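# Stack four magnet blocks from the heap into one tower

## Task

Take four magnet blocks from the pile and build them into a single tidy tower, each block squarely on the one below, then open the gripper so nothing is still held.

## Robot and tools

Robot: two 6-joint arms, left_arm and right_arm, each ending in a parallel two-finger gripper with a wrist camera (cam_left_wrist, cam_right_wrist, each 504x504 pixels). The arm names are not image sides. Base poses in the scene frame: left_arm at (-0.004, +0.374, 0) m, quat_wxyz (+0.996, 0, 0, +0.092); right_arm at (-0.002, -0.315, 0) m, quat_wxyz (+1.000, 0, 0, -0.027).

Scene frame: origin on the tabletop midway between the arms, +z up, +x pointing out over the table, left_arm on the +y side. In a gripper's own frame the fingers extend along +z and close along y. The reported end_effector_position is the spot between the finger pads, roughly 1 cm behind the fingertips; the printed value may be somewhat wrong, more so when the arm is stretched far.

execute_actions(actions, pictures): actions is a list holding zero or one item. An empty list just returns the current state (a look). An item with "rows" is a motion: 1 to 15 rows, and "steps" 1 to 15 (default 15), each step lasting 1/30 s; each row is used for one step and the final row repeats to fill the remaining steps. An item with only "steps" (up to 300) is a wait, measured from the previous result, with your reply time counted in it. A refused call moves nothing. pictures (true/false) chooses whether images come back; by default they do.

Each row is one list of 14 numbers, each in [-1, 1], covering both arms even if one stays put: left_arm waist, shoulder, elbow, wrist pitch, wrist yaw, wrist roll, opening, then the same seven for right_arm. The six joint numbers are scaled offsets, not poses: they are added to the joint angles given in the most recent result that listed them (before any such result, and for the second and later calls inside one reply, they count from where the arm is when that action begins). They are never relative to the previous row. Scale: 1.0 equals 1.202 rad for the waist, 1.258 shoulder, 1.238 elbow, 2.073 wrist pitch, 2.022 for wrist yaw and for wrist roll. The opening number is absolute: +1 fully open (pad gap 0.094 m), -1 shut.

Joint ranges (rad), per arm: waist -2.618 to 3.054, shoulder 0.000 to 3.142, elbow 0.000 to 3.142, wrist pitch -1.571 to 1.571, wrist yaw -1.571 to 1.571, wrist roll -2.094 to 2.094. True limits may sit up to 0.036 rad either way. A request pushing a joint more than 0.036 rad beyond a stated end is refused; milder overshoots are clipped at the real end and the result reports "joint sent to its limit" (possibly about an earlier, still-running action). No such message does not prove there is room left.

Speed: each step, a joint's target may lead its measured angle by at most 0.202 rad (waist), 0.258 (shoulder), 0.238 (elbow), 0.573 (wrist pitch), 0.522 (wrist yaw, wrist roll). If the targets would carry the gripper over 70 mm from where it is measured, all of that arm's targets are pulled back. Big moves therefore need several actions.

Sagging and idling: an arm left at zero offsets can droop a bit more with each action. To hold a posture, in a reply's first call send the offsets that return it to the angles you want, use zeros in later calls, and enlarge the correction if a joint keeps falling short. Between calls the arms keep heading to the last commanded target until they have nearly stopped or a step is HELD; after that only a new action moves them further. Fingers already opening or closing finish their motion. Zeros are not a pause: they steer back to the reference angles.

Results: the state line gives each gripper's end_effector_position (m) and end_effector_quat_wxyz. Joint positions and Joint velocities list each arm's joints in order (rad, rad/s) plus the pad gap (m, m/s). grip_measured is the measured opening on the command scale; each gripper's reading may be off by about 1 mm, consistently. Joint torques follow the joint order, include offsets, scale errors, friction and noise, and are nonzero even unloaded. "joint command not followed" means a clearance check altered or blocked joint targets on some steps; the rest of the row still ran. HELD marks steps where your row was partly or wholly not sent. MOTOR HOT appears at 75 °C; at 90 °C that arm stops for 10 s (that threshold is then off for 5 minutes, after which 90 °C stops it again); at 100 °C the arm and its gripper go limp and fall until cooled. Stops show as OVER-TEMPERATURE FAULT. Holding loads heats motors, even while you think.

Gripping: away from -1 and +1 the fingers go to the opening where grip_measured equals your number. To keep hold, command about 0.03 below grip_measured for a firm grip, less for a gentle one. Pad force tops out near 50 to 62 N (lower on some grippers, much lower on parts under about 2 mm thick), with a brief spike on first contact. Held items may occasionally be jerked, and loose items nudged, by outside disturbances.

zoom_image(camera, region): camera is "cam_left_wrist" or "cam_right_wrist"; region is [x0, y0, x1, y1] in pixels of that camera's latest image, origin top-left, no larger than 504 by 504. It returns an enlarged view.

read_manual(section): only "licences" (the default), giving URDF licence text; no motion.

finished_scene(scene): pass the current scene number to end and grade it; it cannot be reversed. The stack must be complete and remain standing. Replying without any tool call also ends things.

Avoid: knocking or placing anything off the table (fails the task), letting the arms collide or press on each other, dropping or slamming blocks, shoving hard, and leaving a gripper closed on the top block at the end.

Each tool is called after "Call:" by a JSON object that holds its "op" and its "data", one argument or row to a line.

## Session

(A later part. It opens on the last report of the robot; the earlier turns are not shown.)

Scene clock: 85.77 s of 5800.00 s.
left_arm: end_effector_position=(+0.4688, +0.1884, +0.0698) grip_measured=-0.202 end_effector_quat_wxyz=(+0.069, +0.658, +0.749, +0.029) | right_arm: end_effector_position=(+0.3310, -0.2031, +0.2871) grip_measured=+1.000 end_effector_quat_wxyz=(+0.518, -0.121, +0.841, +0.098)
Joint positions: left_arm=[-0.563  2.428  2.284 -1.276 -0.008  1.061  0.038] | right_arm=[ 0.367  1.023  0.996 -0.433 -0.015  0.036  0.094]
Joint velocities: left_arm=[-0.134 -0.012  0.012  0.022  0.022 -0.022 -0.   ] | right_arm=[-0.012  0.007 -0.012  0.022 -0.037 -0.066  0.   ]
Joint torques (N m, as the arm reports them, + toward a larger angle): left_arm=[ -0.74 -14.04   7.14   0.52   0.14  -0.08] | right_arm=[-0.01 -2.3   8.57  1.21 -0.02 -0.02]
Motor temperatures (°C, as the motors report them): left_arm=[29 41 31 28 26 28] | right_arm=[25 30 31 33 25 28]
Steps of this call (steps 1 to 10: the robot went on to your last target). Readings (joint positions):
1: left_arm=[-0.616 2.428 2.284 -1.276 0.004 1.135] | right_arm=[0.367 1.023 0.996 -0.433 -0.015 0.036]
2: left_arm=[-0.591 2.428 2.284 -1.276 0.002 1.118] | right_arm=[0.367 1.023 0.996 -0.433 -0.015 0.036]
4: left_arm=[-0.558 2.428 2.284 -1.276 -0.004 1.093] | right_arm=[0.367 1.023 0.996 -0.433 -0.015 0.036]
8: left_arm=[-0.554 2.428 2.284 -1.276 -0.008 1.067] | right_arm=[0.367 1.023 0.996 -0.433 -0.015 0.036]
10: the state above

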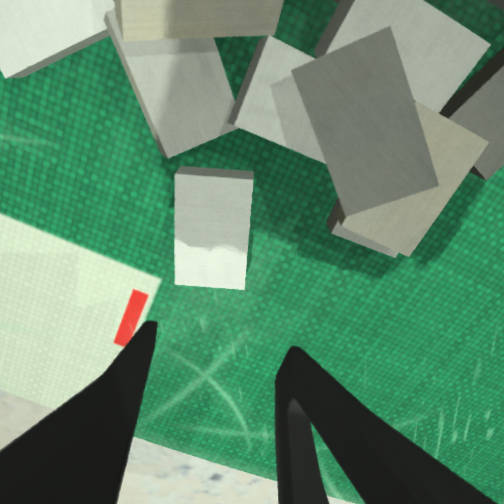

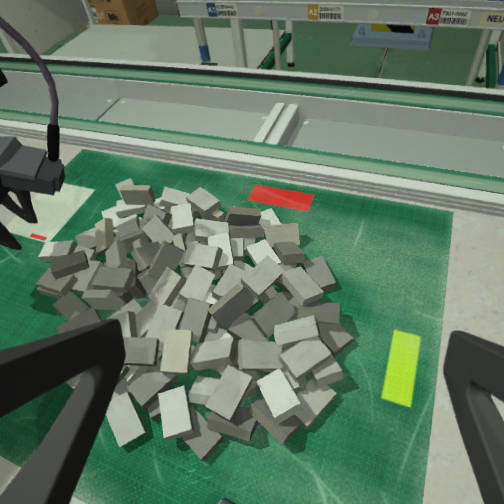

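Call:
{"op": "execute_actions", "data": {
  "actions": [
    {"rows":[[-0.02,0.01,0.02,-0.005,0,-0.02,-0.1,0,0,0,0,0,0,1],[-0.024,0.02,0.035,-0.01,0,-0.04,-0.1,0,0,0,0,0,0,1],[-0.024,0.03,0.05,-0.015,0,-0.06,-0.1,0,0,0,0,0,0,1],[-0.024,0.04,0.065,-0.02,0,-0.072,-0.1,0,0,0,0,0,0,1],[-0.024,0.05,0.08,-0.025,0,-0.072,-0.1,0,0,0,0,0,0,1],[-0.024,0.06,0.095,-0.03,0,-0.072,-0.1,0,0,0,0,0,0,1],[-0.024,0.07,0.11,-0.035,0,-0.072,-0.1,0,0,0,0,0,0,1],[-0.024,0.08,0.125,-0.04,0,-0.072,-0.1,0,0,0,0,0,0,1],[-0.024,0.09,0.14,-0.045,0,-0.072,-0.1,0,0,0,0,0,0,1],[-0.024,0.1,0.15,-0.05,0,-0.072,-0.1,0,0,0,0,0,0,1],[-0.024,0.108,0.16,-0.056,0,-0.072,-0.1,0,0,0,0,0,0,1],[-0.024,0.115,0.165,-0.056,0,-0.072,-0.1,0,0,0,0,0,0,1],[-0.024,0.12,0.165,-0.056,0,-0.072,-0.1,0,0,0,0,0,0,1],[-0.024,0.125,0.165,-0.056,0,-0.072,-0.1,0,0,0,0,0,0,1],[-0.024,0.13,0.165,-0.056,0,-0.072,-0.1,0,0,0,0,0,0,1]]}
  ],
  "pictures": false
}}

Call:
{"op": "execute_actions", "data": {
  "actions": [
    {"steps":10}
  ]
}}

Scene clock: 94.77 s of 5800.00 s.
left_arm: end_effector_position=(+0.4735, +0.1791, +0.0417) grip_measured=-0.102 end_effector_quat_wxyz=(+0.042, +0.613, +0.789, +0.015) | right_arm: end_effector_position=(+0.3310, -0.2031, +0.2871) grip_measured=+1.000 end_effector_quat_wxyz=(+0.518, -0.121, +0.841, +0.098)
Joint positions: left_arm=[-0.576  2.577  2.454 -1.358 -0.007  0.929  0.042] | right_arm=[ 0.367  1.023  0.996 -0.433 -0.015  0.036  0.094]
Joint velocities: left_arm=[ 0.007  0.183  0.042 -0.125  0.051 -0.081 -0.001] | right_arm=[-0.002 -0.012 -0.002 -0.007  0.066 -0.022  0.   ]
Joint torques (N m, as the arm reports them, + toward a larger angle): left_arm=[ -1.24 -13.78  10.03   0.3   -0.03  -0.04] | right_arm=[-0.02 -2.3   8.59  1.21 -0.02 -0.02]
Motor temperatures (°C, as the motors report them): left_arm=[29 43 31 28 26 28] | right_arm=[25 30 31 33 25 28]
Steps of this call (steps 1 to 30: the robot went on to your last target; steps 31 to 90: nothing new was sent; then 5.50 s passed at rest; steps 91 to 105: all 15 steps of this action). Readings (joint positions):
91: left_arm=[-0.576 2.429 2.284 -1.276 -0.007 1.047] | right_arm=[0.367 1.023 0.996 -0.433 -0.015 0.036]
92: left_arm=[-0.576 2.432 2.287 -1.278 -0.007 1.037] | right_arm=[0.367 1.023 0.996 -0.433 -0.015 0.036]
94: left_arm=[-0.576 2.449 2.310 -1.288 -0.007 1.002] | right_arm=[0.367 1.023 0.996 -0.433 -0.015 0.036]
98: left_arm=[-0.576 2.503 2.379 -1.312 -0.007 0.955] | right_arm=[0.367 1.023 0.996 -0.433 -0.015 0.036]
105: the state above

Scene clock: 95.10 s of 5800.00 s.
left_arm: end_effector_position=(+0.4687, +0.1813, +0.0327) grip_measured=-0.101 end_effector_quat_wxyz=(+0.026, +0.611, +0.791, +0.011) | right_arm: end_effector_position=(+0.3310, -0.2031, +0.2871) grip_measured=+1.000 end_effector_quat_wxyz=(+0.518, -0.121, +0.841, +0.098)
Joint positions: left_arm=[-0.576  2.595  2.454 -1.374 -0.009  0.924  0.042] | right_arm=[ 0.367  1.023  0.996 -0.433 -0.015  0.036  0.094]
Joint velocities: left_arm=[ 0.007 -0.022  0.012  0.022 -0.066 -0.022 -0.001] | right_arm=[ 0.012  0.007  0.007  0.037 -0.007 -0.007  0.   ]
Joint torques (N m, as the arm reports them, + toward a larger angle): left_arm=[ -1.41 -14.43  10.33   0.18   0.    -0.05] | right_arm=[-0.02 -2.3   8.57  1.21 -0.02 -0.02]
Motor temperatures (°C, as the motors report them): left_arm=[29 44 31 28 26 28] | right_arm=[25 30 31 33 25 28]
Steps of this call (steps 1 to 10: the robot went on to your last target). Readings (joint positions):
1: left_arm=[-0.576 2.583 2.454 -1.362 -0.007 0.928] | right_arm=[0.367 1.023 0.996 -0.433 -0.015 0.036]
2: left_arm=[-0.576 2.588 2.454 -1.365 -0.007 0.927] | right_arm=[0.367 1.023 0.996 -0.433 -0.015 0.036]
4: left_arm=[-0.576 2.595 2.454 -1.371 -0.007 0.926] | right_arm=[0.367 1.023 0.996 -0.433 -0.015 0.036]
8: left_arm=[-0.576 2.595 2.454 -1.373 -0.009 0.924] | right_arm=[0.367 1.023 0.996 -0.433 -0.015 0.036]
10: the state above

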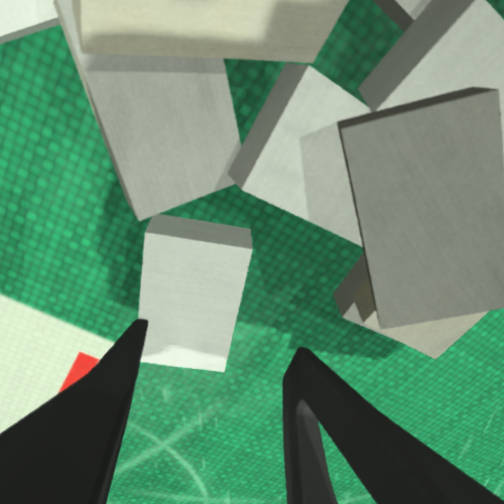

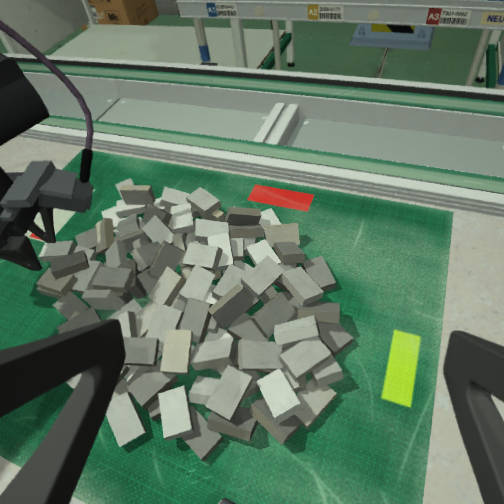

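Call:
{"op": "execute_actions", "data": {
  "actions": [
    {"rows":[[0,0,0.03,0.03,0,0,0,0,0,0,0,0,0,1],[0,0,0.038,0.03,0,0,0,0,0,0,0,0,0,1],[0,0,0.038,0.03,0,0,0,0,0,0,0,0,0,1],[0,0,0.038,0.03,0,0,0,0,0,0,0,0,0,1],[0,0.005,0.038,0.03,0,0,0,0,0,0,0,0,0,1],[0,0.01,0.038,0.03,0,0,0,0,0,0,0,0,0,1],[0,0.015,0.038,0.03,0,0,0,0,0,0,0,0,0,1],[0,0.02,0.038,0.03,0,0,0,0,0,0,0,0,0,1],[0,0.025,0.038,0.03,0,0,0,0,0,0,0,0,0,1],[0,0.03,0.038,0.03,0,0,0,0,0,0,0,0,0,1]]}
  ],
  "pictures": false
}}

Call:
{"op": "execute_actions", "data": {
  "actions": [
    {"steps":5}
  ]
}}

Scene clock: 101.67 s of 5800.00 s.
left_arm: end_effector_position=(+0.4821, +0.1759, +0.0248) grip_measured=-0.001 end_effector_quat_wxyz=(+0.046, +0.611, +0.790, +0.017) | right_arm: end_effector_position=(+0.3310, -0.2031, +0.2871) grip_measured=+1.000 end_effector_quat_wxyz=(+0.518, -0.121, +0.841, +0.098)
Joint positions: left_arm=[-0.576  2.626  2.478 -1.326 -0.009  0.923  0.047] | right_arm=[ 0.367  1.023  0.996 -0.433 -0.015  0.036  0.094]
Joint velocities: left_arm=[ 0.007  0.002  0.012  0.139 -0.037 -0.007 -0.   ] | right_arm=[ 0.002  0.012 -0.017 -0.037 -0.022  0.037  0.   ]
Joint torques (N m, as the arm reports them, + toward a larger angle): left_arm=[  0.01 -13.8    9.33   0.44  -0.01   0.  ] | right_arm=[-0.03 -2.32  8.57  1.2  -0.02 -0.01]
Motor temperatures (°C, as the motors report them): left_arm=[29 45 32 28 26 28] | right_arm=[25 30 31 33 25 28]
Steps of this call (steps 1 to 30: the robot went on to your last target; steps 31 to 90: nothing new was sent; then 3.07 s passed at rest; steps 91 to 105: all 15 steps of this action). Readings (joint positions):
91: left_arm=[-0.576 2.595 2.454 -1.370 -0.009 0.923] | right_arm=[0.367 1.023 0.996 -0.433 -0.015 0.036]
92: left_arm=[-0.576 2.596 2.457 -1.364 -0.009 0.923] | right_arm=[0.367 1.023 0.996 -0.433 -0.015 0.036]
94: left_arm=[-0.576 2.598 2.463 -1.350 -0.009 0.923] | right_arm=[0.367 1.023 0.996 -0.433 -0.015 0.036]
98: left_arm=[-0.576 2.600 2.472 -1.335 -0.009 0.923] | right_arm=[0.367 1.023 0.996 -0.433 -0.015 0.036]
105: the state above

Scene clock: 101.83 s of 5800.00 s.
left_arm: end_effector_position=(+0.4825, +0.1757, +0.0244) grip_measured=-0.001 end_effector_quat_wxyz=(+0.046, +0.611, +0.790, +0.017) | right_arm: end_effector_position=(+0.3310, -0.2031, +0.2871) grip_measured=+1.000 end_effector_quat_wxyz=(+0.518, -0.121, +0.841, +0.098)
Joint positions: left_arm=[-0.576  2.627  2.478 -1.324 -0.009  0.923  0.047] | right_arm=[ 0.367  1.023  0.996 -0.433 -0.015  0.036  0.094]
Joint velocities: left_arm=[-0.002 -0.007 -0.002  0.051 -0.051  0.007 -0.001] | right_arm=[-0.002  0.002 -0.027 -0.007 -0.037  0.007  0.   ]
Joint torques (N m, as the arm reports them, + toward a larger angle): left_arm=[ -0.12 -13.84   9.34   0.57  -0.01  -0.01] | right_arm=[-0.02 -2.3   8.58  1.21 -0.02 -0.02]
Motor temperatures (°C, as the motors report them): left_arm=[29 45 32 28 26 28] | right_arm=[25 30 31 33 25 28]
Steps of this call (steps 1 to 5: the robot went on to your last target). Readings (joint positions):
1: left_arm=[-0.576 2.627 2.478 -1.325 -0.009 0.923] | right_arm=[0.367 1.023 0.996 -0.433 -0.015 0.036]
2: left_arm=[-0.576 2.627 2.478 -1.325 -0.009 0.923] | right_arm=[0.367 1.023 0.996 -0.433 -0.015 0.036]
4: left_arm=[-0.576 2.627 2.478 -1.324 -0.009 0.923] | right_arm=[0.367 1.023 0.996 -0.433 -0.015 0.036]
5: the state above

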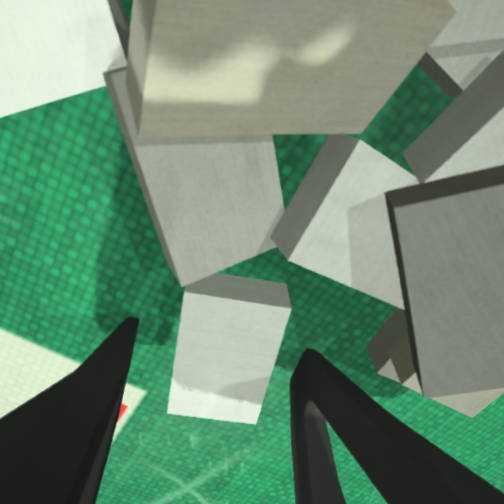

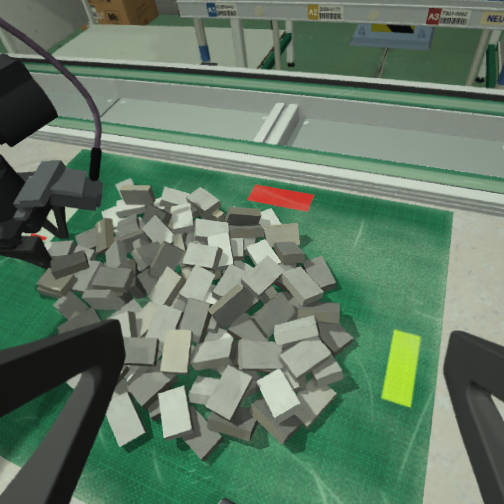

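Call:
{"op": "execute_actions", "data": {
  "actions": [
    {"rows":[[0,0.005,0,-0.015,0,0,-0.1,0,0,0,0,0,0,1],[0,0.01,0,-0.015,0,0,-0.1,0,0,0,0,0,0,1],[0,0.016,0,-0.015,0,0,-0.1,0,0,0,0,0,0,1]]}
  ]
}}

Call:
{"op": "execute_actions", "data": {
  "actions": [
    {"rows":[[0,0,0,0,0,0,-0.2,0,0,0,0,0,0,1],[0,0,0,0,0,0,-0.3,0,0,0,0,0,0,1],[0,0,0,0,0,0,-0.35,0,0,0,0,0,0,1],[0,0,0,0,0,0,-0.4,0,0,0,0,0,0,1],[0,0,0,0,0,0,-0.45,0,0,0,0,0,0,1],[0,0,0,0,0,0,-0.5,0,0,0,0,0,0,1],[0,0,0,0,0,0,-0.55,0,0,0,0,0,0,1]]}
  ]
}}

Scene clock: 106.33 s of 5800.00 s.
left_arm: end_effector_position=(+0.4810, +0.1763, +0.0237) grip_measured=-0.099 end_effector_quat_wxyz=(+0.043, +0.611, +0.791, +0.016) | right_arm: end_effector_position=(+0.3310, -0.2031, +0.2871) grip_measured=+1.000 end_effector_quat_wxyz=(+0.518, -0.121, +0.841, +0.098)
Joint positions: left_arm=[-0.576  2.628  2.478 -1.33  -0.009  0.923  0.042] | right_arm=[ 0.367  1.023  0.996 -0.433 -0.015  0.036  0.094]
Joint velocities: left_arm=[ 0.012 -0.017  0.007 -0.066  0.022  0.066  0.001] | right_arm=[ 0.017  0.002 -0.022  0.007 -0.007 -0.022  0.   ]
Joint torques (N m, as the arm reports them, + toward a larger angle): left_arm=[ -0.05 -12.98   7.05   0.21   0.01   0.02] | right_arm=[-0.01 -2.32  8.58  1.21 -0.02 -0.02]
Motor temperatures (°C, as the motors report them): left_arm=[29 45 32 28 26 28] | right_arm=[25 30 31 34 25 28]
Steps of this call (steps 1 to 15: the robot went on to your last target; steps 16 to 90: nothing new was sent; then 1.00 s passed at rest; steps 91 to 105: all 15 steps of this action). Readings (joint positions):
91: left_arm=[-0.576 2.627 2.478 -1.325 -0.009 0.923] | right_arm=[0.367 1.023 0.996 -0.433 -0.015 0.036]
92: left_arm=[-0.576 2.627 2.478 -1.328 -0.009 0.923] | right_arm=[0.367 1.023 0.996 -0.433 -0.015 0.036]
94: left_arm=[-0.576 2.628 2.478 -1.330 -0.009 0.923] | right_arm=[0.367 1.023 0.996 -0.433 -0.015 0.036]
98: left_arm=[-0.576 2.628 2.478 -1.330 -0.009 0.923] | right_arm=[0.367 1.023 0.996 -0.433 -0.015 0.036]
105: the state above

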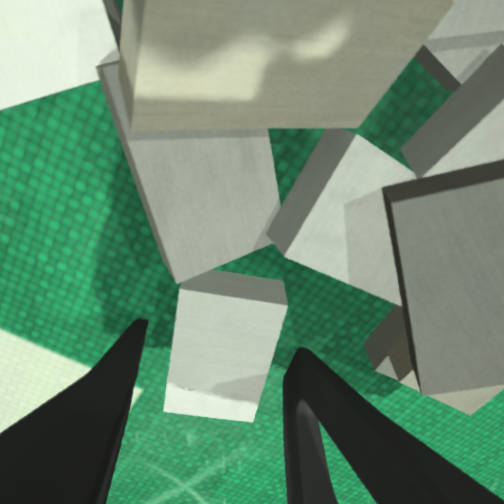

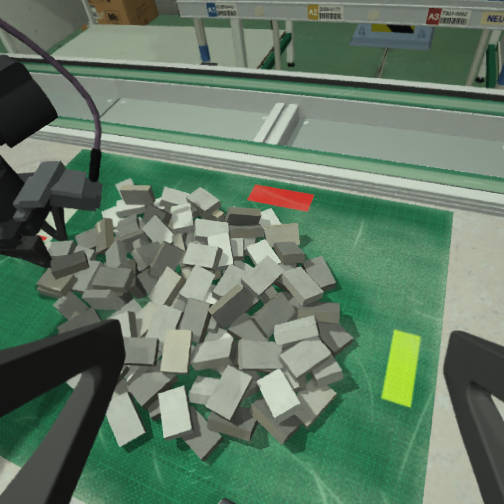

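Scene clock: 106.83 s of 5800.00 s.
left_arm: end_effector_position=(+0.4800, +0.1764, +0.0236) grip_measured=-0.487 end_effector_quat_wxyz=(+0.041, +0.611, +0.791, +0.015) | right_arm: end_effector_position=(+0.3310, -0.2031, +0.2871) grip_measured=+1.000 end_effector_quat_wxyz=(+0.518, -0.121, +0.841, +0.098)
Joint positions: left_arm=[-0.576  2.628  2.478 -1.334 -0.007  0.923  0.024] | right_arm=[ 0.367  1.023  0.996 -0.433 -0.015  0.036  0.094]
Joint velocities: left_arm=[-0.012  0.007 -0.007 -0.007 -0.007 -0.022 -0.001] | right_arm=[-0.017 -0.017  0.012 -0.007 -0.081  0.11   0.   ]
Joint torques (N m, as the arm reports them, + toward a larger angle): left_arm=[ -0.06 -14.35   7.06   0.45  -0.01   0.  ] | right_arm=[ 0.   -2.3   8.57  1.21 -0.02 -0.02]
Motor temperatures (°C, as the motors report them): left_arm=[29 45 32 28 26 28] | right_arm=[25 30 31 34 25 28]
Steps of this call (steps 1 to 15: all 15 steps of this action). Readings (joint positions):
1: left_arm=[-0.576 2.628 2.478 -1.330 -0.009 0.923] | right_arm=[0.367 1.023 0.996 -0.433 -0.015 0.036]
2: left_arm=[-0.576 2.628 2.478 -1.333 -0.008 0.923] | right_arm=[0.367 1.023 0.996 -0.433 -0.015 0.036]
4: left_arm=[-0.576 2.628 2.478 -1.334 -0.007 0.923] | right_arm=[0.367 1.023 0.996 -0.433 -0.015 0.036]
8: left_arm=[-0.576 2.628 2.478 -1.334 -0.007 0.923] | right_arm=[0.367 1.023 0.996 -0.433 -0.015 0.036]
15: the state above

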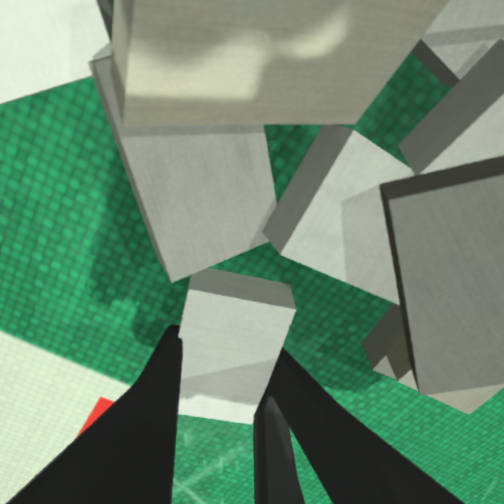

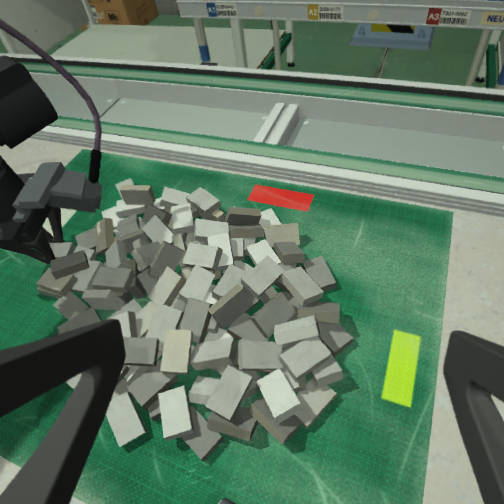

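Call:
{"op": "execute_actions", "data": {
  "actions": [
    {"rows":[[0,-0.03,0,0,0,0,-0.55,0.02,0,0,0,0,0,1],[0,-0.05,0,0,0,0,-0.55,0.04,0,0,0,0,0,1],[0,-0.07,0,0,0,0,-0.55,0.06,0,0,0,0,0,1],[0,-0.09,-0.02,0,0,0,-0.55,0.08,0,0,0,0,0,1],[0,-0.11,-0.05,0,0,-0.03,-0.55,0.1,0,0,0,0,0,1],[0,-0.13,-0.08,0.01,0,-0.06,-0.55,0.12,0,0,0,0,0,1],[0,-0.15,-0.11,0.01,0,-0.1,-0.55,0.14,0,0,0,0,0,1],[0,-0.17,-0.14,0.02,0,-0.14,-0.55,0.16,0,0,0,0,0,1],[0,-0.19,-0.17,0.02,0,-0.18,-0.55,0.18,0,0,0,0,0,1],[0,-0.21,-0.2,0.03,0,-0.22,-0.55,0.2,0,0,0,0,0,1],[0,-0.23,-0.23,0.03,0,-0.26,-0.55,0.21,0,0,0,0,0,1],[0,-0.25,-0.26,0.04,0,-0.3,-0.55,0.22,0,0,0,0,0,1],[0,-0.27,-0.29,0.04,0,-0.35,-0.55,0.22,0,0,0,0,0,1],[0,-0.29,-0.32,0.05,0,-0.4,-0.55,0.22,0,0,0,0,0,1],[0,-0.3,-0.35,0.05,0,-0.46,-0.55,0.22,0,0,0,0,0,1]]}
  ],
  "pictures": false
}}

Call:
{"op": "execute_actions", "data": {
  "actions": [
    {"steps":8}
  ]
}}

Scene clock: 117.43 s of 5800.00 s.
left_arm: end_effector_position=(+0.4388, +0.1935, +0.0899) grip_measured=-0.487 end_effector_quat_wxyz=(+0.066, +0.367, +0.928, +0.003) | right_arm: end_effector_position=(+0.2912, -0.1215, +0.2871) grip_measured=+1.000 end_effector_quat_wxyz=(+0.501, -0.229, +0.818, +0.165)
Joint positions: left_arm=[-0.576  2.29   2.125 -1.274 -0.007  0.361  0.024] | right_arm=[ 0.625  1.023  0.996 -0.433 -0.017  0.036  0.094]
Joint velocities: left_arm=[ 0.012 -0.632 -1.043  0.125  0.051 -2.44   0.001] | right_arm=[ 0.022  0.002 -0.002  0.066 -0.037 -0.007  0.   ]
Joint torques (N m, as the arm reports them, + toward a larger angle): left_arm=[ -0.01 -12.66   5.7    0.62   0.03  -0.03] | right_arm=[ 0.38 -2.33  8.57  1.2  -0.03 -0.01]
Motor temperatures (°C, as the motors report them): left_arm=[29 47 32 28 26 28] | right_arm=[25 29 31 34 25 28]
Steps of this call (steps 1 to 15: the robot went on to your last target; steps 16 to 90: nothing new was sent; then 7.10 s passed at rest; steps 91 to 105: all 15 steps of this action). Readings (joint positions):
91: left_arm=[-0.576 2.627 2.478 -1.334 -0.007 0.923] | right_arm=[0.369 1.023 0.996 -0.433 -0.014 0.036]
92: left_arm=[-0.576 2.623 2.478 -1.334 -0.007 0.923] | right_arm=[0.376 1.023 0.996 -0.433 -0.013 0.036]
94: left_arm=[-0.576 2.606 2.471 -1.332 -0.007 0.923] | right_arm=[0.411 1.023 0.996 -0.433 -0.011 0.036]
98: left_arm=[-0.576 2.493 2.369 -1.325 -0.007 0.824] | right_arm=[0.511 1.023 0.996 -0.433 -0.012 0.036]
105: the state above

Scene clock: 117.70 s of 5800.00 s.
left_arm: end_effector_position=(+0.4274, +0.1982, +0.0824) grip_measured=-0.488 end_effector_quat_wxyz=(+0.050, +0.224, +0.973, -0.005) | right_arm: end_effector_position=(+0.2912, -0.1215, +0.2871) grip_measured=+1.000 end_effector_quat_wxyz=(+0.501, -0.229, +0.818, +0.165)
Joint positions: left_arm=[-0.576  2.264  2.055 -1.262 -0.007  0.059  0.024] | right_arm=[ 0.625  1.023  0.996 -0.433 -0.017  0.036  0.094]
Joint velocities: left_arm=[ 0.002  0.007 -0.002  0.037  0.051 -0.315 -0.   ] | right_arm=[ 0.022 -0.002 -0.002 -0.007 -0.037  0.11   0.   ]
Joint torques (N m, as the arm reports them, + toward a larger angle): left_arm=[ -0.07 -13.42   6.11   0.68  -0.01  -0.05] | right_arm=[ 0.59 -2.31  8.57  1.21 -0.02 -0.01]
Motor temperatures (°C, as the motors report them): left_arm=[29 47 32 28 26 28] | right_arm=[25 29 31 34 25 28]
Steps of this call (steps 1 to 8: the robot went on to your last target). Readings (joint positions):
1: left_arm=[-0.576 2.274 2.098 -1.272 -0.007 0.289] | right_arm=[0.625 1.023 0.996 -0.433 -0.017 0.036]
2: left_arm=[-0.576 2.266 2.081 -1.272 -0.007 0.230] | right_arm=[0.625 1.023 0.996 -0.433 -0.017 0.036]
4: left_arm=[-0.576 2.264 2.066 -1.269 -0.007 0.147] | right_arm=[0.625 1.023 0.996 -0.433 -0.017 0.036]
8: the state above

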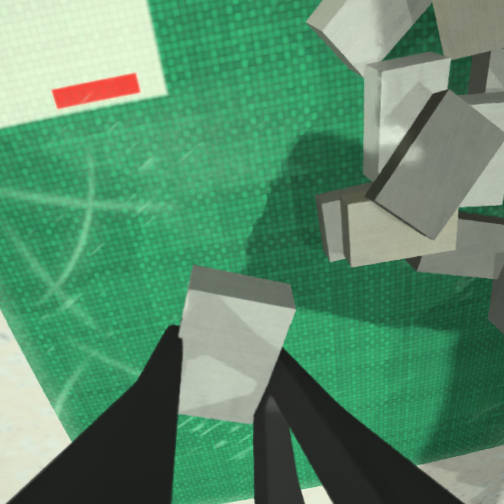

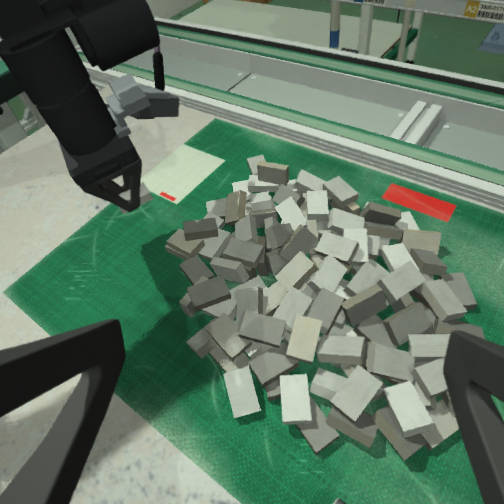

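Call:
{"op": "execute_actions", "data": {
  "actions": [
    {"rows":[[0,-0.02,-0.03,0.02,0,-0.03,-0.55,0,0,0,0,0,0,1],[0,-0.04,-0.06,0.03,0,-0.03,-0.55,0,0,0,0,0,0,1],[0,-0.06,-0.1,0.04,0,-0.03,-0.55,0,0,0,0,0,0,1],[0,-0.08,-0.14,0.05,0,-0.03,-0.55,0,0,0,0,0,0,1],[0,-0.1,-0.18,0.06,0,-0.03,-0.55,0,0,0,0,0,0,1],[0,-0.12,-0.22,0.07,0,-0.03,-0.55,0,0,0,0,0,0,1],[0,-0.14,-0.26,0.08,0,-0.03,-0.55,0,0,0,0,0,0,1],[0,-0.16,-0.3,0.09,0,-0.03,-0.55,0,0,0,0,0,0,1],[0,-0.175,-0.33,0.1,0,-0.03,-0.55,0,0,0,0,0,0,1],[0,-0.185,-0.36,0.11,0,-0.03,-0.55,0,0,0,0,0,0,1],[0,-0.196,-0.385,0.12,0,-0.03,-0.55,0,0,0,0,0,0,1],[0,-0.196,-0.405,0.128,0,-0.03,-0.55,0,0,0,0,0,0,1],[0,-0.196,-0.42,0.128,0,-0.03,-0.55,0,0,0,0,0,0,1],[0,-0.196,-0.43,0.128,0,-0.03,-0.55,0,0,0,0,0,0,1],[0,-0.196,-0.44,0.128,0,-0.03,-0.55,0,0,0,0,0,0,1]]}
  ],
  "pictures": false
}}

Call:
{"op": "execute_actions", "data": {
  "actions": [
    {"steps":10}
  ]
}}

Scene clock: 123.60 s of 5800.00 s.
left_arm: end_effector_position=(+0.3558, +0.2279, +0.0445) grip_measured=-0.488 end_effector_quat_wxyz=(+0.011, +0.195, +0.981, +0.002) | right_arm: end_effector_position=(+0.2912, -0.1215, +0.2871) grip_measured=+1.000 end_effector_quat_wxyz=(+0.501, -0.229, +0.818, +0.165)
Joint positions: left_arm=[-0.576  2.037  1.55  -1.064 -0.007 -0.     0.024] | right_arm=[ 0.625  1.023  0.996 -0.433 -0.017  0.036  0.094]
Joint velocities: left_arm=[ 0.007 -0.007 -0.442  0.271  0.022 -0.051 -0.001] | right_arm=[-0.017  0.002  0.007 -0.007  0.007 -0.007  0.   ]
Joint torques (N m, as the arm reports them, + toward a larger angle): left_arm=[ -0.12 -11.81   5.77   0.56   0.02  -0.01] | right_arm=[ 0.01 -2.33  8.56  1.21 -0.02 -0.01]
Motor temperatures (°C, as the motors report them): left_arm=[29 47 31 28 26 28] | right_arm=[25 29 31 34 25 28]
Steps of this call (steps 1 to 30: the robot went on to your last target; steps 31 to 90: nothing new was sent; then 2.40 s passed at rest; steps 91 to 105: all 15 steps of this action). Readings (joint positions):
91: left_arm=[-0.576 2.263 2.051 -1.247 -0.007 -0.000] | right_arm=[0.625 1.023 0.996 -0.433 -0.017 0.036]
92: left_arm=[-0.576 2.256 2.036 -1.236 -0.007 -0.000] | right_arm=[0.625 1.023 0.996 -0.433 -0.017 0.036]
94: left_arm=[-0.576 2.226 1.968 -1.204 -0.007 -0.000] | right_arm=[0.625 1.023 0.996 -0.433 -0.017 0.036]
98: left_arm=[-0.576 2.132 1.774 -1.151 -0.007 -0.000] | right_arm=[0.625 1.023 0.996 -0.433 -0.017 0.036]
105: the state above

Scene clock: 123.93 s of 5800.00 s.
left_arm: end_effector_position=(+0.3565, +0.2276, +0.0370) grip_measured=-0.488 end_effector_quat_wxyz=(+0.016, +0.195, +0.981, +0.001) | right_arm: end_effector_position=(+0.2912, -0.1215, +0.2871) grip_measured=+1.000 end_effector_quat_wxyz=(+0.501, -0.229, +0.818, +0.165)
Joint positions: left_arm=[-0.576  2.037  1.519 -1.021 -0.007 -0.     0.024] | right_arm=[ 0.625  1.023  0.996 -0.433 -0.017  0.036  0.094]
Joint velocities: left_arm=[-0.012 -0.017 -0.012  0.051 -0.095 -0.007  0.   ] | right_arm=[-0.027  0.002  0.027  0.022 -0.037 -0.095  0.   ]
Joint torques (N m, as the arm reports them, + toward a larger angle): left_arm=[ -0.18 -11.76   5.94   0.51  -0.01  -0.01] | right_arm=[-0.02 -2.3   8.57  1.21 -0.02 -0.01]
Motor temperatures (°C, as the motors report them): left_arm=[29 47 31 28 26 28] | right_arm=[25 29 31 34 25 28]
Steps of this call (steps 1 to 10: the robot went on to your last target). Readings (joint positions):
1: left_arm=[-0.576 2.037 1.537 -1.056 -0.007 -0.000] | right_arm=[0.625 1.023 0.996 -0.433 -0.017 0.036]
2: left_arm=[-0.576 2.037 1.527 -1.049 -0.007 -0.000] | right_arm=[0.625 1.023 0.996 -0.433 -0.017 0.036]
4: left_arm=[-0.576 2.037 1.519 -1.044 -0.007 -0.000] | right_arm=[0.625 1.023 0.996 -0.433 -0.017 0.036]
8: left_arm=[-0.576 2.037 1.519 -1.026 -0.007 -0.000] | right_arm=[0.625 1.023 0.996 -0.433 -0.017 0.036]
10: the state above

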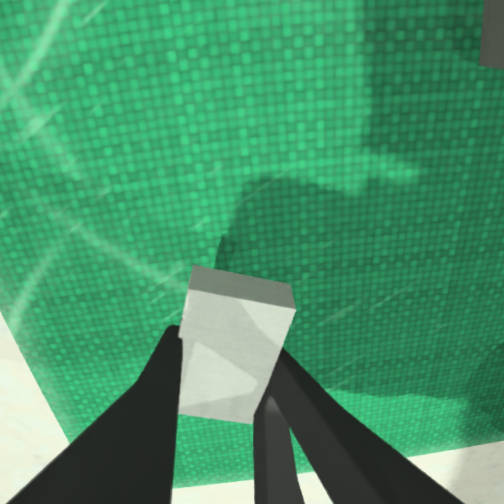

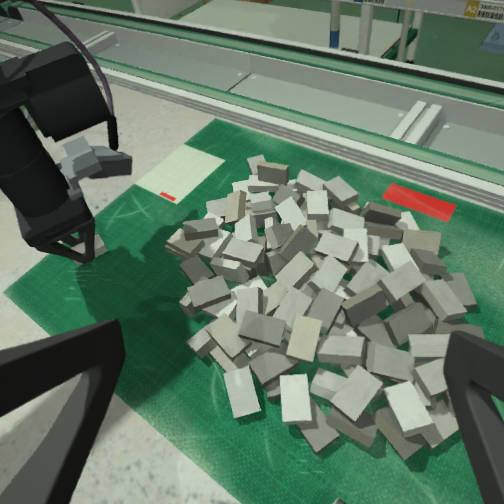

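Call:
{"op": "execute_actions", "data": {
  "actions": [
    {"rows":[[0,0.01,0,0.005,0,0,-0.55,0,0,0,0,0,0,1],[0,0.015,0,0.01,0,0,-0.55,0,0,0,0,0,0,1],[0,0.02,0,0.015,0,0,-0.55,0,0,0,0,0,0,1],[0,0.025,0,0.02,0,0,-0.55,0,0,0,0,0,0,1],[0,0.03,0,0.02,0,0,-0.55,0,0,0,0,0,0,1],[0,0.035,0,0.02,0,0,-0.55,0,0,0,0,0,0,1],[0,0.04,0,0.02,0,0,-0.55,0,0,0,0,0,0,1],[0,0.044,0,0.02,0,0,-0.55,0,0,0,0,0,0,1],[0,0.048,0,0.02,0,0,-0.55,0,0,0,0,0,0,1],[0,0.052,0,0.02,0,0,-0.55,0,0,0,0,0,0,1]]}
  ]
}}

Scene clock: 128.63 s of 5800.00 s.
left_arm: end_effector_position=(+0.3568, +0.2275, +0.0190) grip_measured=-0.488 end_effector_quat_wxyz=(+0.002, +0.195, +0.981, +0.004) | right_arm: end_effector_position=(+0.2912, -0.1215, +0.2871) grip_measured=+1.000 end_effector_quat_wxyz=(+0.501, -0.229, +0.818, +0.165)
Joint positions: left_arm=[-0.576  2.086  1.519 -1.002 -0.008 -0.     0.024] | right_arm=[ 0.625  1.023  0.996 -0.433 -0.017  0.036  0.094]
Joint velocities: left_arm=[-0.007 -0.012 -0.007 -0.051  0.037 -0.007 -0.001] | right_arm=[-0.012 -0.007  0.007 -0.007 -0.022  0.007  0.   ]
Joint torques (N m, as the arm reports them, + toward a larger angle): left_arm=[-0.02 -9.23  6.59  0.5   0.01  0.  ] | right_arm=[-0.01 -2.3   8.57  1.21 -0.02 -0.02]
Motor temperatures (°C, as the motors report them): left_arm=[29 46 31 28 26 28] | right_arm=[25 29 31 34 25 28]
Steps of this call (steps 1 to 30: the robot went on to your last target; steps 31 to 90: nothing new was sent; then 1.20 s passed at rest; steps 91 to 105: all 15 steps of this action). Readings (joint positions):
91: left_arm=[-0.576 2.038 1.519 -1.015 -0.007 -0.000] | right_arm=[0.625 1.023 0.996 -0.433 -0.017 0.036]
92: left_arm=[-0.576 2.040 1.519 -1.015 -0.007 -0.000] | right_arm=[0.625 1.023 0.996 -0.433 -0.017 0.036]
94: left_arm=[-0.576 2.049 1.519 -1.012 -0.007 -0.000] | right_arm=[0.625 1.023 0.996 -0.433 -0.017 0.036]
98: left_arm=[-0.576 2.080 1.519 -1.003 -0.007 -0.000] | right_arm=[0.625 1.023 0.996 -0.433 -0.017 0.036]
105: the state above

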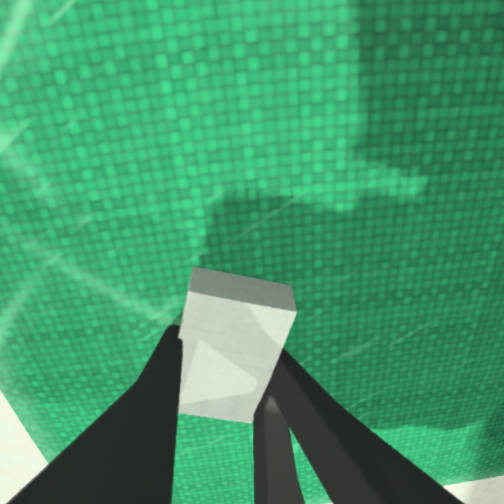

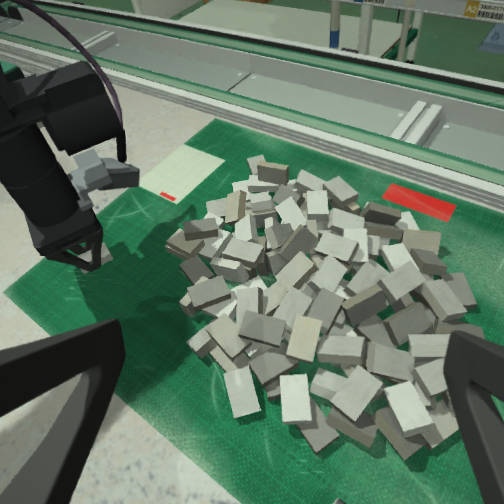

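Call:
{"op": "execute_actions", "data": {
  "actions": [
    {"rows":[[0,0,0,0,0,0,-0.4,0,0,0,0,0,0,1],[0,0,0,0,0,0,-0.3,0,0,0,0,0,0,1],[0,0,0,0,0,0,-0.2,0,0,0,0,0,0,1],[0,0,0,0,0,0,-0.2,0,0,0,0,0,0,1],[0,-0.02,0,0,0,0,-0.2,0,0,0,0,0,0,1],[0,-0.02,0.03,-0.01,0,0,-0.2,0,0,0,0,0,0,1],[0,-0.02,0.06,-0.03,0,0,-0.2,0,0,0,0,0,0,1],[0,-0.02,0.09,-0.05,0,0,-0.2,0,0,0,0,0,0,1],[0,-0.02,0.12,-0.065,0,0,-0.2,0,0,0,0,0,0,1],[0,-0.02,0.15,-0.08,0,0,-0.2,0,0,0,0,0,0,1],[0,-0.02,0.18,-0.095,0,0,-0.2,0,0,0,0,0,0,1],[0,-0.02,0.21,-0.11,0,0,-0.2,0,0,0,0,0,0,1],[0,-0.02,0.23,-0.12,0,0,-0.2,0,0,0,0,0,0,1]]}
  ]
}}

Scene clock: 137.93 s of 5800.00 s.
left_arm: end_effector_position=(+0.3889, +0.2146, +0.0855) grip_measured=-0.202 end_effector_quat_wxyz=(+0.049, +0.194, +0.980, -0.005) | right_arm: end_effector_position=(+0.2912, -0.1215, +0.2871) grip_measured=+1.000 end_effector_quat_wxyz=(+0.501, -0.229, +0.818, +0.165)
Joint positions: left_arm=[-0.576  2.076  1.769 -1.165 -0.01  -0.001  0.038] | right_arm=[ 0.625  1.023  0.996 -0.433 -0.017  0.036  0.094]
Joint velocities: left_arm=[-0.002 -0.212  0.422 -0.271 -0.051  0.022 -0.   ] | right_arm=[-0.007 -0.002  0.012  0.022 -0.007  0.007  0.   ]
Joint torques (N m, as the arm reports them, + toward a larger angle): left_arm=[ -0.01 -11.08   7.89  -0.06   0.01   0.01] | right_arm=[-0.02 -2.31  8.57  1.21 -0.02 -0.02]
Motor temperatures (°C, as the motors report them): left_arm=[29 43 31 28 26 28] | right_arm=[25 29 31 35 25 28]
Steps of this call (steps 1 to 15: the robot went on to your last target; steps 16 to 90: nothing new was sent; then 5.80 s passed at rest; steps 91 to 105: all 15 steps of this action). Readings (joint positions):
91: left_arm=[-0.576 2.086 1.519 -1.002 -0.008 -0.000] | right_arm=[0.625 1.023 0.996 -0.433 -0.017 0.036]
92: left_arm=[-0.576 2.086 1.519 -1.002 -0.008 -0.000] | right_arm=[0.625 1.023 0.996 -0.433 -0.017 0.036]
94: left_arm=[-0.576 2.086 1.519 -1.003 -0.010 -0.001] | right_arm=[0.625 1.023 0.996 -0.433 -0.017 0.036]
98: left_arm=[-0.576 2.086 1.543 -1.033 -0.010 -0.001] | right_arm=[0.625 1.023 0.996 -0.433 -0.017 0.036]
105: the state above

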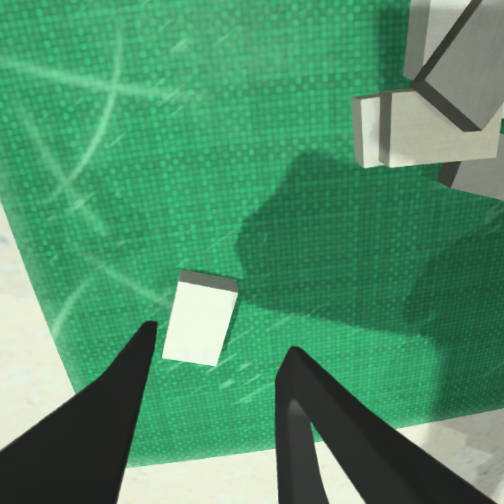

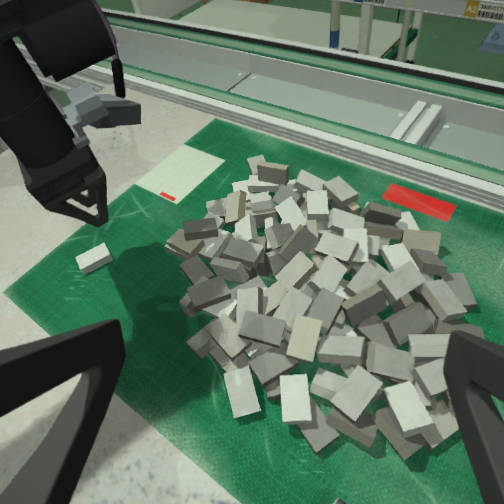

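Call:
{"op": "execute_actions", "data": {
  "actions": [
    {"rows":[[-0.01,0.01,0.05,-0.04,0,0.02,-0.2,0,0,0,0,0,0,1],[-0.02,0.03,0.09,-0.05,0,0.04,-0.2,0,0,0,0,0,0,1],[-0.03,0.05,0.13,-0.05,0,0.06,-0.2,0,0,0,0,0,0,1],[-0.04,0.075,0.18,-0.06,0,0.08,-0.2,0,0,0,0,0,0,1],[-0.05,0.1,0.23,-0.06,0,0.1,-0.2,0,0,0,0,0,0,1],[-0.06,0.125,0.28,-0.07,0,0.12,-0.2,0,0,0,0,0,0,1],[-0.07,0.15,0.33,-0.07,0,0.14,-0.2,0,0,0,0,0,0,1],[-0.08,0.175,0.38,-0.08,0,0.16,-0.2,0,0,0,0,0,0,1],[-0.085,0.2,0.42,-0.08,0,0.16,-0.2,0,0,0,0,0,0,1],[-0.09,0.225,0.46,-0.092,0,0.16,-0.2,0,0,0,0,0,0,1],[-0.095,0.25,0.49,-0.092,0,0.16,-0.2,0,0,0,0,0,0,1],[-0.098,0.27,0.515,-0.092,0,0.16,-0.2,0,0,0,0,0,0,1],[-0.098,0.29,0.535,-0.092,0,0.16,-0.2,0,0,0,0,0,0,1],[-0.098,0.3,0.535,-0.092,0,0.16,-0.2,0,0,0,0,0,0,1],[-0.098,0.31,0.535,-0.092,0,0.16,-0.2,0,0,0,0,0,0,1]]}
  ],
  "pictures": false
}}

Call:
{"op": "execute_actions", "data": {
  "actions": [
    {"steps":12}
  ]
}}

Scene clock: 143.53 s of 5800.00 s.
left_arm: end_effector_position=(+0.4530, +0.1197, +0.1039) grip_measured=-0.202 end_effector_quat_wxyz=(+0.117, +0.387, +0.915, -0.009) | right_arm: end_effector_position=(+0.2912, -0.1215, +0.2871) grip_measured=+1.000 end_effector_quat_wxyz=(+0.501, -0.229, +0.818, +0.165)
Joint positions: left_arm=[-0.697  2.423  2.396 -1.309 -0.009  0.289  0.038] | right_arm=[ 0.625  1.023  0.996 -0.433 -0.017  0.036  0.094]
Joint velocities: left_arm=[-0.066  0.452  0.266 -0.037 -0.037  0.198  0.   ] | right_arm=[ 0.002  0.002 -0.007 -0.022  0.051 -0.066  0.   ]
Joint torques (N m, as the arm reports them, + toward a larger angle): left_arm=[  0.67 -12.19   9.04   0.32   0.03   0.04] | right_arm=[-0.02 -2.3   8.59  1.2  -0.02 -0.02]
Motor temperatures (°C, as the motors report them): left_arm=[29 42 32 28 26 28] | right_arm=[25 29 31 35 25 28]
Steps of this call (steps 1 to 30: the robot went on to your last target; steps 31 to 90: nothing new was sent; then 2.10 s passed at rest; steps 91 to 105: all 15 steps of this action). Readings (joint positions):
91: left_arm=[-0.576 2.065 1.788 -1.241 -0.010 0.005] | right_arm=[0.625 1.023 0.996 -0.433 -0.017 0.036]
92: left_arm=[-0.577 2.075 1.804 -1.251 -0.010 0.017] | right_arm=[0.625 1.023 0.996 -0.433 -0.017 0.036]
94: left_arm=[-0.584 2.118 1.877 -1.273 -0.010 0.057] | right_arm=[0.625 1.023 0.996 -0.433 -0.017 0.036]
98: left_arm=[-0.625 2.247 2.111 -1.292 -0.010 0.176] | right_arm=[0.625 1.023 0.996 -0.433 -0.017 0.036]
105: the state above

Scene clock: 143.93 s of 5800.00 s.
left_arm: end_effector_position=(+0.4450, +0.1233, +0.0749) grip_measured=-0.202 end_effector_quat_wxyz=(+0.074, +0.402, +0.913, -0.003) | right_arm: end_effector_position=(+0.2912, -0.1215, +0.2871) grip_measured=+1.000 end_effector_quat_wxyz=(+0.501, -0.229, +0.818, +0.165)
Joint positions: left_arm=[-0.698  2.482  2.401 -1.342 -0.009  0.315  0.038] | right_arm=[ 0.625  1.023  0.996 -0.433 -0.017  0.036  0.094]
Joint velocities: left_arm=[-0.007 -0.007  0.017 -0.051 -0.007  0.066 -0.001] | right_arm=[ 0.012  0.007 -0.007  0.022  0.037  0.007  0.   ]
Joint torques (N m, as the arm reports them, + toward a larger angle): left_arm=[  0.34 -14.86  10.03   0.45   0.03   0.04] | right_arm=[-0.02 -2.31  8.56  1.21 -0.02 -0.01]
Motor temperatures (°C, as the motors report them): left_arm=[29 43 32 28 26 28] | right_arm=[25 29 31 35 25 28]
Steps of this call (steps 1 to 12: the robot went on to your last target). Readings (joint positions):
1: left_arm=[-0.698 2.437 2.401 -1.311 -0.009 0.294] | right_arm=[0.625 1.023 0.996 -0.433 -0.017 0.036]
2: left_arm=[-0.699 2.448 2.401 -1.315 -0.009 0.299] | right_arm=[0.625 1.023 0.996 -0.433 -0.017 0.036]
4: left_arm=[-0.698 2.468 2.401 -1.326 -0.009 0.305] | right_arm=[0.625 1.023 0.996 -0.433 -0.017 0.036]
8: left_arm=[-0.698 2.482 2.401 -1.340 -0.009 0.312] | right_arm=[0.625 1.023 0.996 -0.433 -0.017 0.036]
12: the state above

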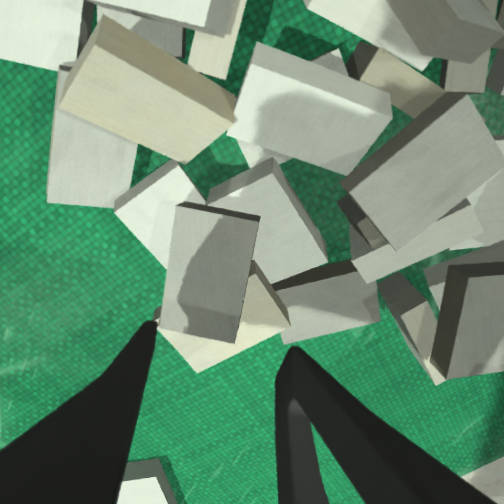

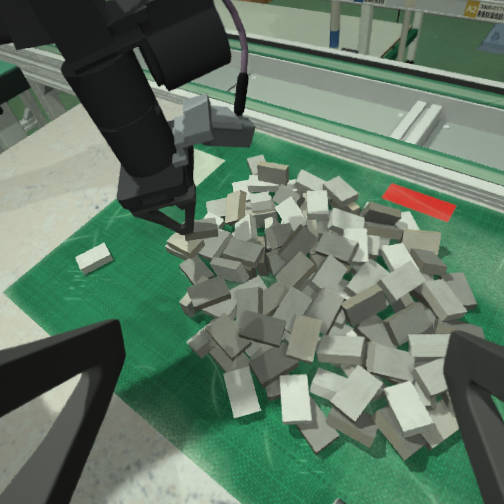

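Call:
{"op": "execute_actions", "data": {
  "actions": [
    {"rows":[[0.022,0,0,0.02,0,0,-0.15,0,0,0,0,0,0,1],[0.022,0,-0.01,0.03,0,0,-0.15,0,0,0,0,0,0,1],[0.022,0,-0.02,0.04,0,0,-0.15,0,0,0,0,0,0,1],[0.022,0,-0.03,0.05,0,0,-0.15,0,0,0,0,0,0,1],[0.022,0,-0.04,0.055,0,0,-0.15,0,0,0,0,0,0,1],[0.022,0,-0.05,0.055,0,0,-0.15,0,0,0,0,0,0,1],[0.022,0,-0.06,0.055,0,0,-0.15,0,0,0,0,0,0,1],[0.022,0,-0.067,0.055,0,0,-0.15,0,0,0,0,0,0,1]]}
  ]
}}

Scene clock: 149.40 s of 5800.00 s.
left_arm: end_effector_position=(+0.4546, +0.1284, +0.0547) grip_measured=-0.151 end_effector_quat_wxyz=(+0.079, +0.394, +0.915, -0.003) | right_arm: end_effector_position=(+0.2912, -0.1215, +0.2871) grip_measured=+1.000 end_effector_quat_wxyz=(+0.501, -0.229, +0.818, +0.165)
Joint positions: left_arm=[-0.681  2.488  2.331 -1.255 -0.009  0.317  0.04 ] | right_arm=[ 0.625  1.023  0.996 -0.433 -0.017  0.036  0.094]
Joint velocities: left_arm=[-0.007 -0.012  0.002  0.11   0.037 -0.022  0.   ] | right_arm=[-0.032  0.012  0.007 -0.007  0.051 -0.051  0.   ]
Joint torques (N m, as the arm reports them, + toward a larger angle): left_arm=[  0.85 -14.34   6.12   0.71   0.    -0.02] | right_arm=[-0.01 -2.3   8.57  1.2  -0.01 -0.02]
Motor temperatures (°C, as the motors report them): left_arm=[29 45 32 28 26 28] | right_arm=[25 29 31 35 25 28]
Steps of this call (steps 1 to 30: the robot went on to your last target; steps 31 to 90: nothing new was sent; then 1.97 s passed at rest; steps 91 to 105: all 15 steps of this action). Readings (joint positions):
91: left_arm=[-0.697 2.482 2.401 -1.342 -0.009 0.317] | right_arm=[0.625 1.023 0.996 -0.433 -0.017 0.036]
92: left_arm=[-0.696 2.482 2.401 -1.336 -0.009 0.317] | right_arm=[0.625 1.023 0.996 -0.433 -0.017 0.036]
94: left_arm=[-0.692 2.482 2.397 -1.313 -0.009 0.317] | right_arm=[0.625 1.023 0.996 -0.433 -0.017 0.036]
98: left_arm=[-0.683 2.482 2.356 -1.265 -0.009 0.317] | right_arm=[0.625 1.023 0.996 -0.433 -0.017 0.036]
105: the state above

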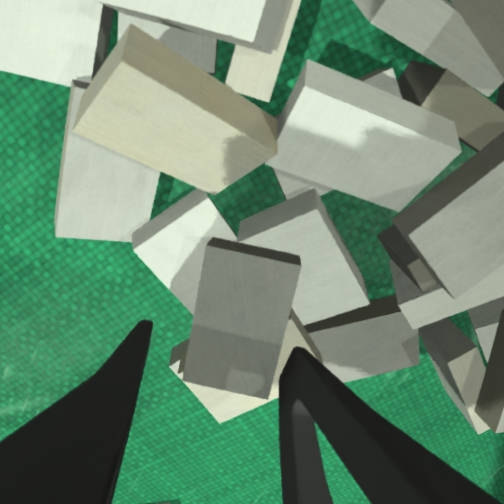

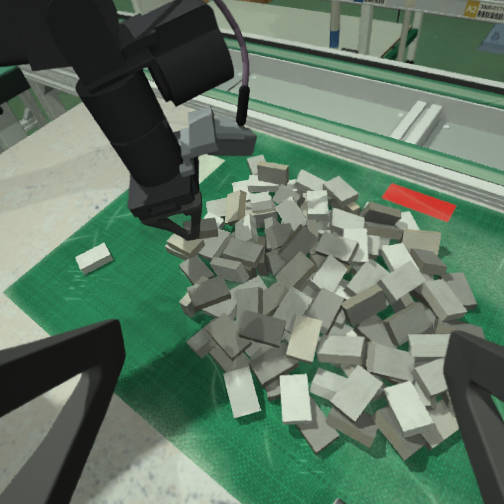

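Call:
{"op": "execute_actions", "data": {
  "actions": [
    {"rows":[[-0.016,0,0,0.02,0,0,-0.15,0,0,0,0,0,0,1],[-0.016,0,0,0.02,0,0,-0.15,0,0,0,0,0,0,1],[-0.016,0,0,0.02,0,0,-0.15,0,0,0,0,0,0,1],[-0.016,0,0,0.02,0,0,-0.15,0,0,0,0,0,0,1],[-0.016,0.008,0,0.02,0,0,-0.15,0,0,0,0,0,0,1],[-0.016,0.012,0,0.02,0,0,-0.15,0,0,0,0,0,0,1],[-0.016,0.016,0,0.02,0,0,-0.15,0,0,0,0,0,0,1],[-0.016,0.02,0,0.02,0,0,-0.15,0,0,0,0,0,0,1],[-0.016,0.025,0,0.02,0,0,-0.15,0,0,0,0,0,0,1]]}
  ]
}}

Scene clock: 154.13 s of 5800.00 s.
left_arm: end_effector_position=(+0.4571, +0.1226, +0.0463) grip_measured=-0.151 end_effector_quat_wxyz=(+0.083, +0.398, +0.914, -0.003) | right_arm: end_effector_position=(+0.2912, -0.1215, +0.2871) grip_measured=+1.000 end_effector_quat_wxyz=(+0.501, -0.229, +0.818, +0.165)
Joint positions: left_arm=[-0.689  2.507  2.331 -1.23  -0.01   0.317  0.04 ] | right_arm=[ 0.625  1.023  0.996 -0.433 -0.017  0.036  0.094]
Joint velocities: left_arm=[-0.002 -0.007  0.007  0.066  0.037 -0.007  0.001] | right_arm=[-0.012 -0.012  0.017 -0.007 -0.037 -0.051  0.   ]
Joint torques (N m, as the arm reports them, + toward a larger angle): left_arm=[ -0.8  -12.95   7.27   0.73   0.02   0.01] | right_arm=[-0.01 -2.29  8.58  1.2  -0.02 -0.01]
Motor temperatures (°C, as the motors report them): left_arm=[29 47 32 28 26 28] | right_arm=[25 29 31 35 25 28]
Steps of this call (steps 1 to 15: the robot went on to your last target; steps 16 to 90: nothing new was sent; then 1.23 s passed at rest; steps 91 to 105: all 15 steps of this action). Readings (joint positions):
91: left_arm=[-0.681 2.488 2.331 -1.246 -0.009 0.317] | right_arm=[0.625 1.023 0.996 -0.433 -0.017 0.036]
92: left_arm=[-0.682 2.488 2.331 -1.243 -0.009 0.317] | right_arm=[0.625 1.023 0.996 -0.433 -0.017 0.036]
94: left_arm=[-0.684 2.488 2.331 -1.239 -0.009 0.317] | right_arm=[0.625 1.023 0.996 -0.433 -0.017 0.036]
98: left_arm=[-0.688 2.494 2.331 -1.233 -0.009 0.317] | right_arm=[0.625 1.023 0.996 -0.433 -0.017 0.036]
105: the state above

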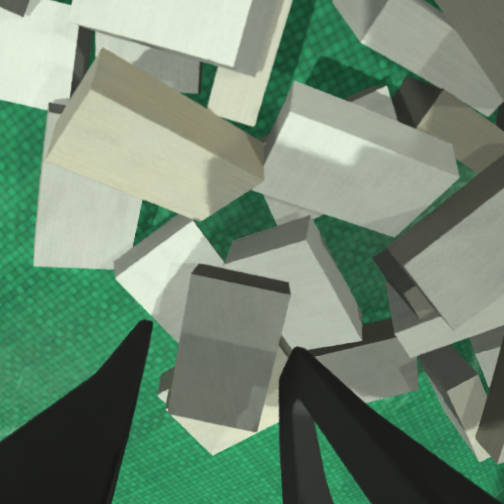

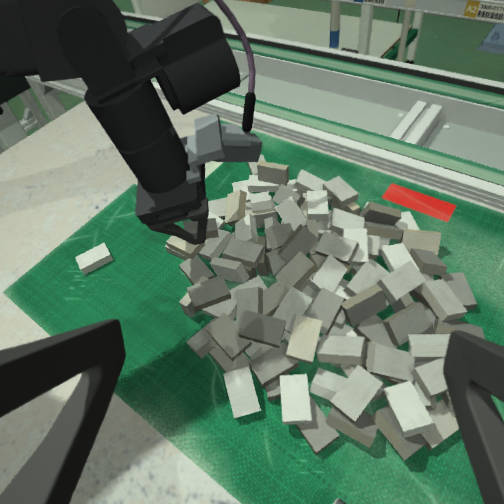

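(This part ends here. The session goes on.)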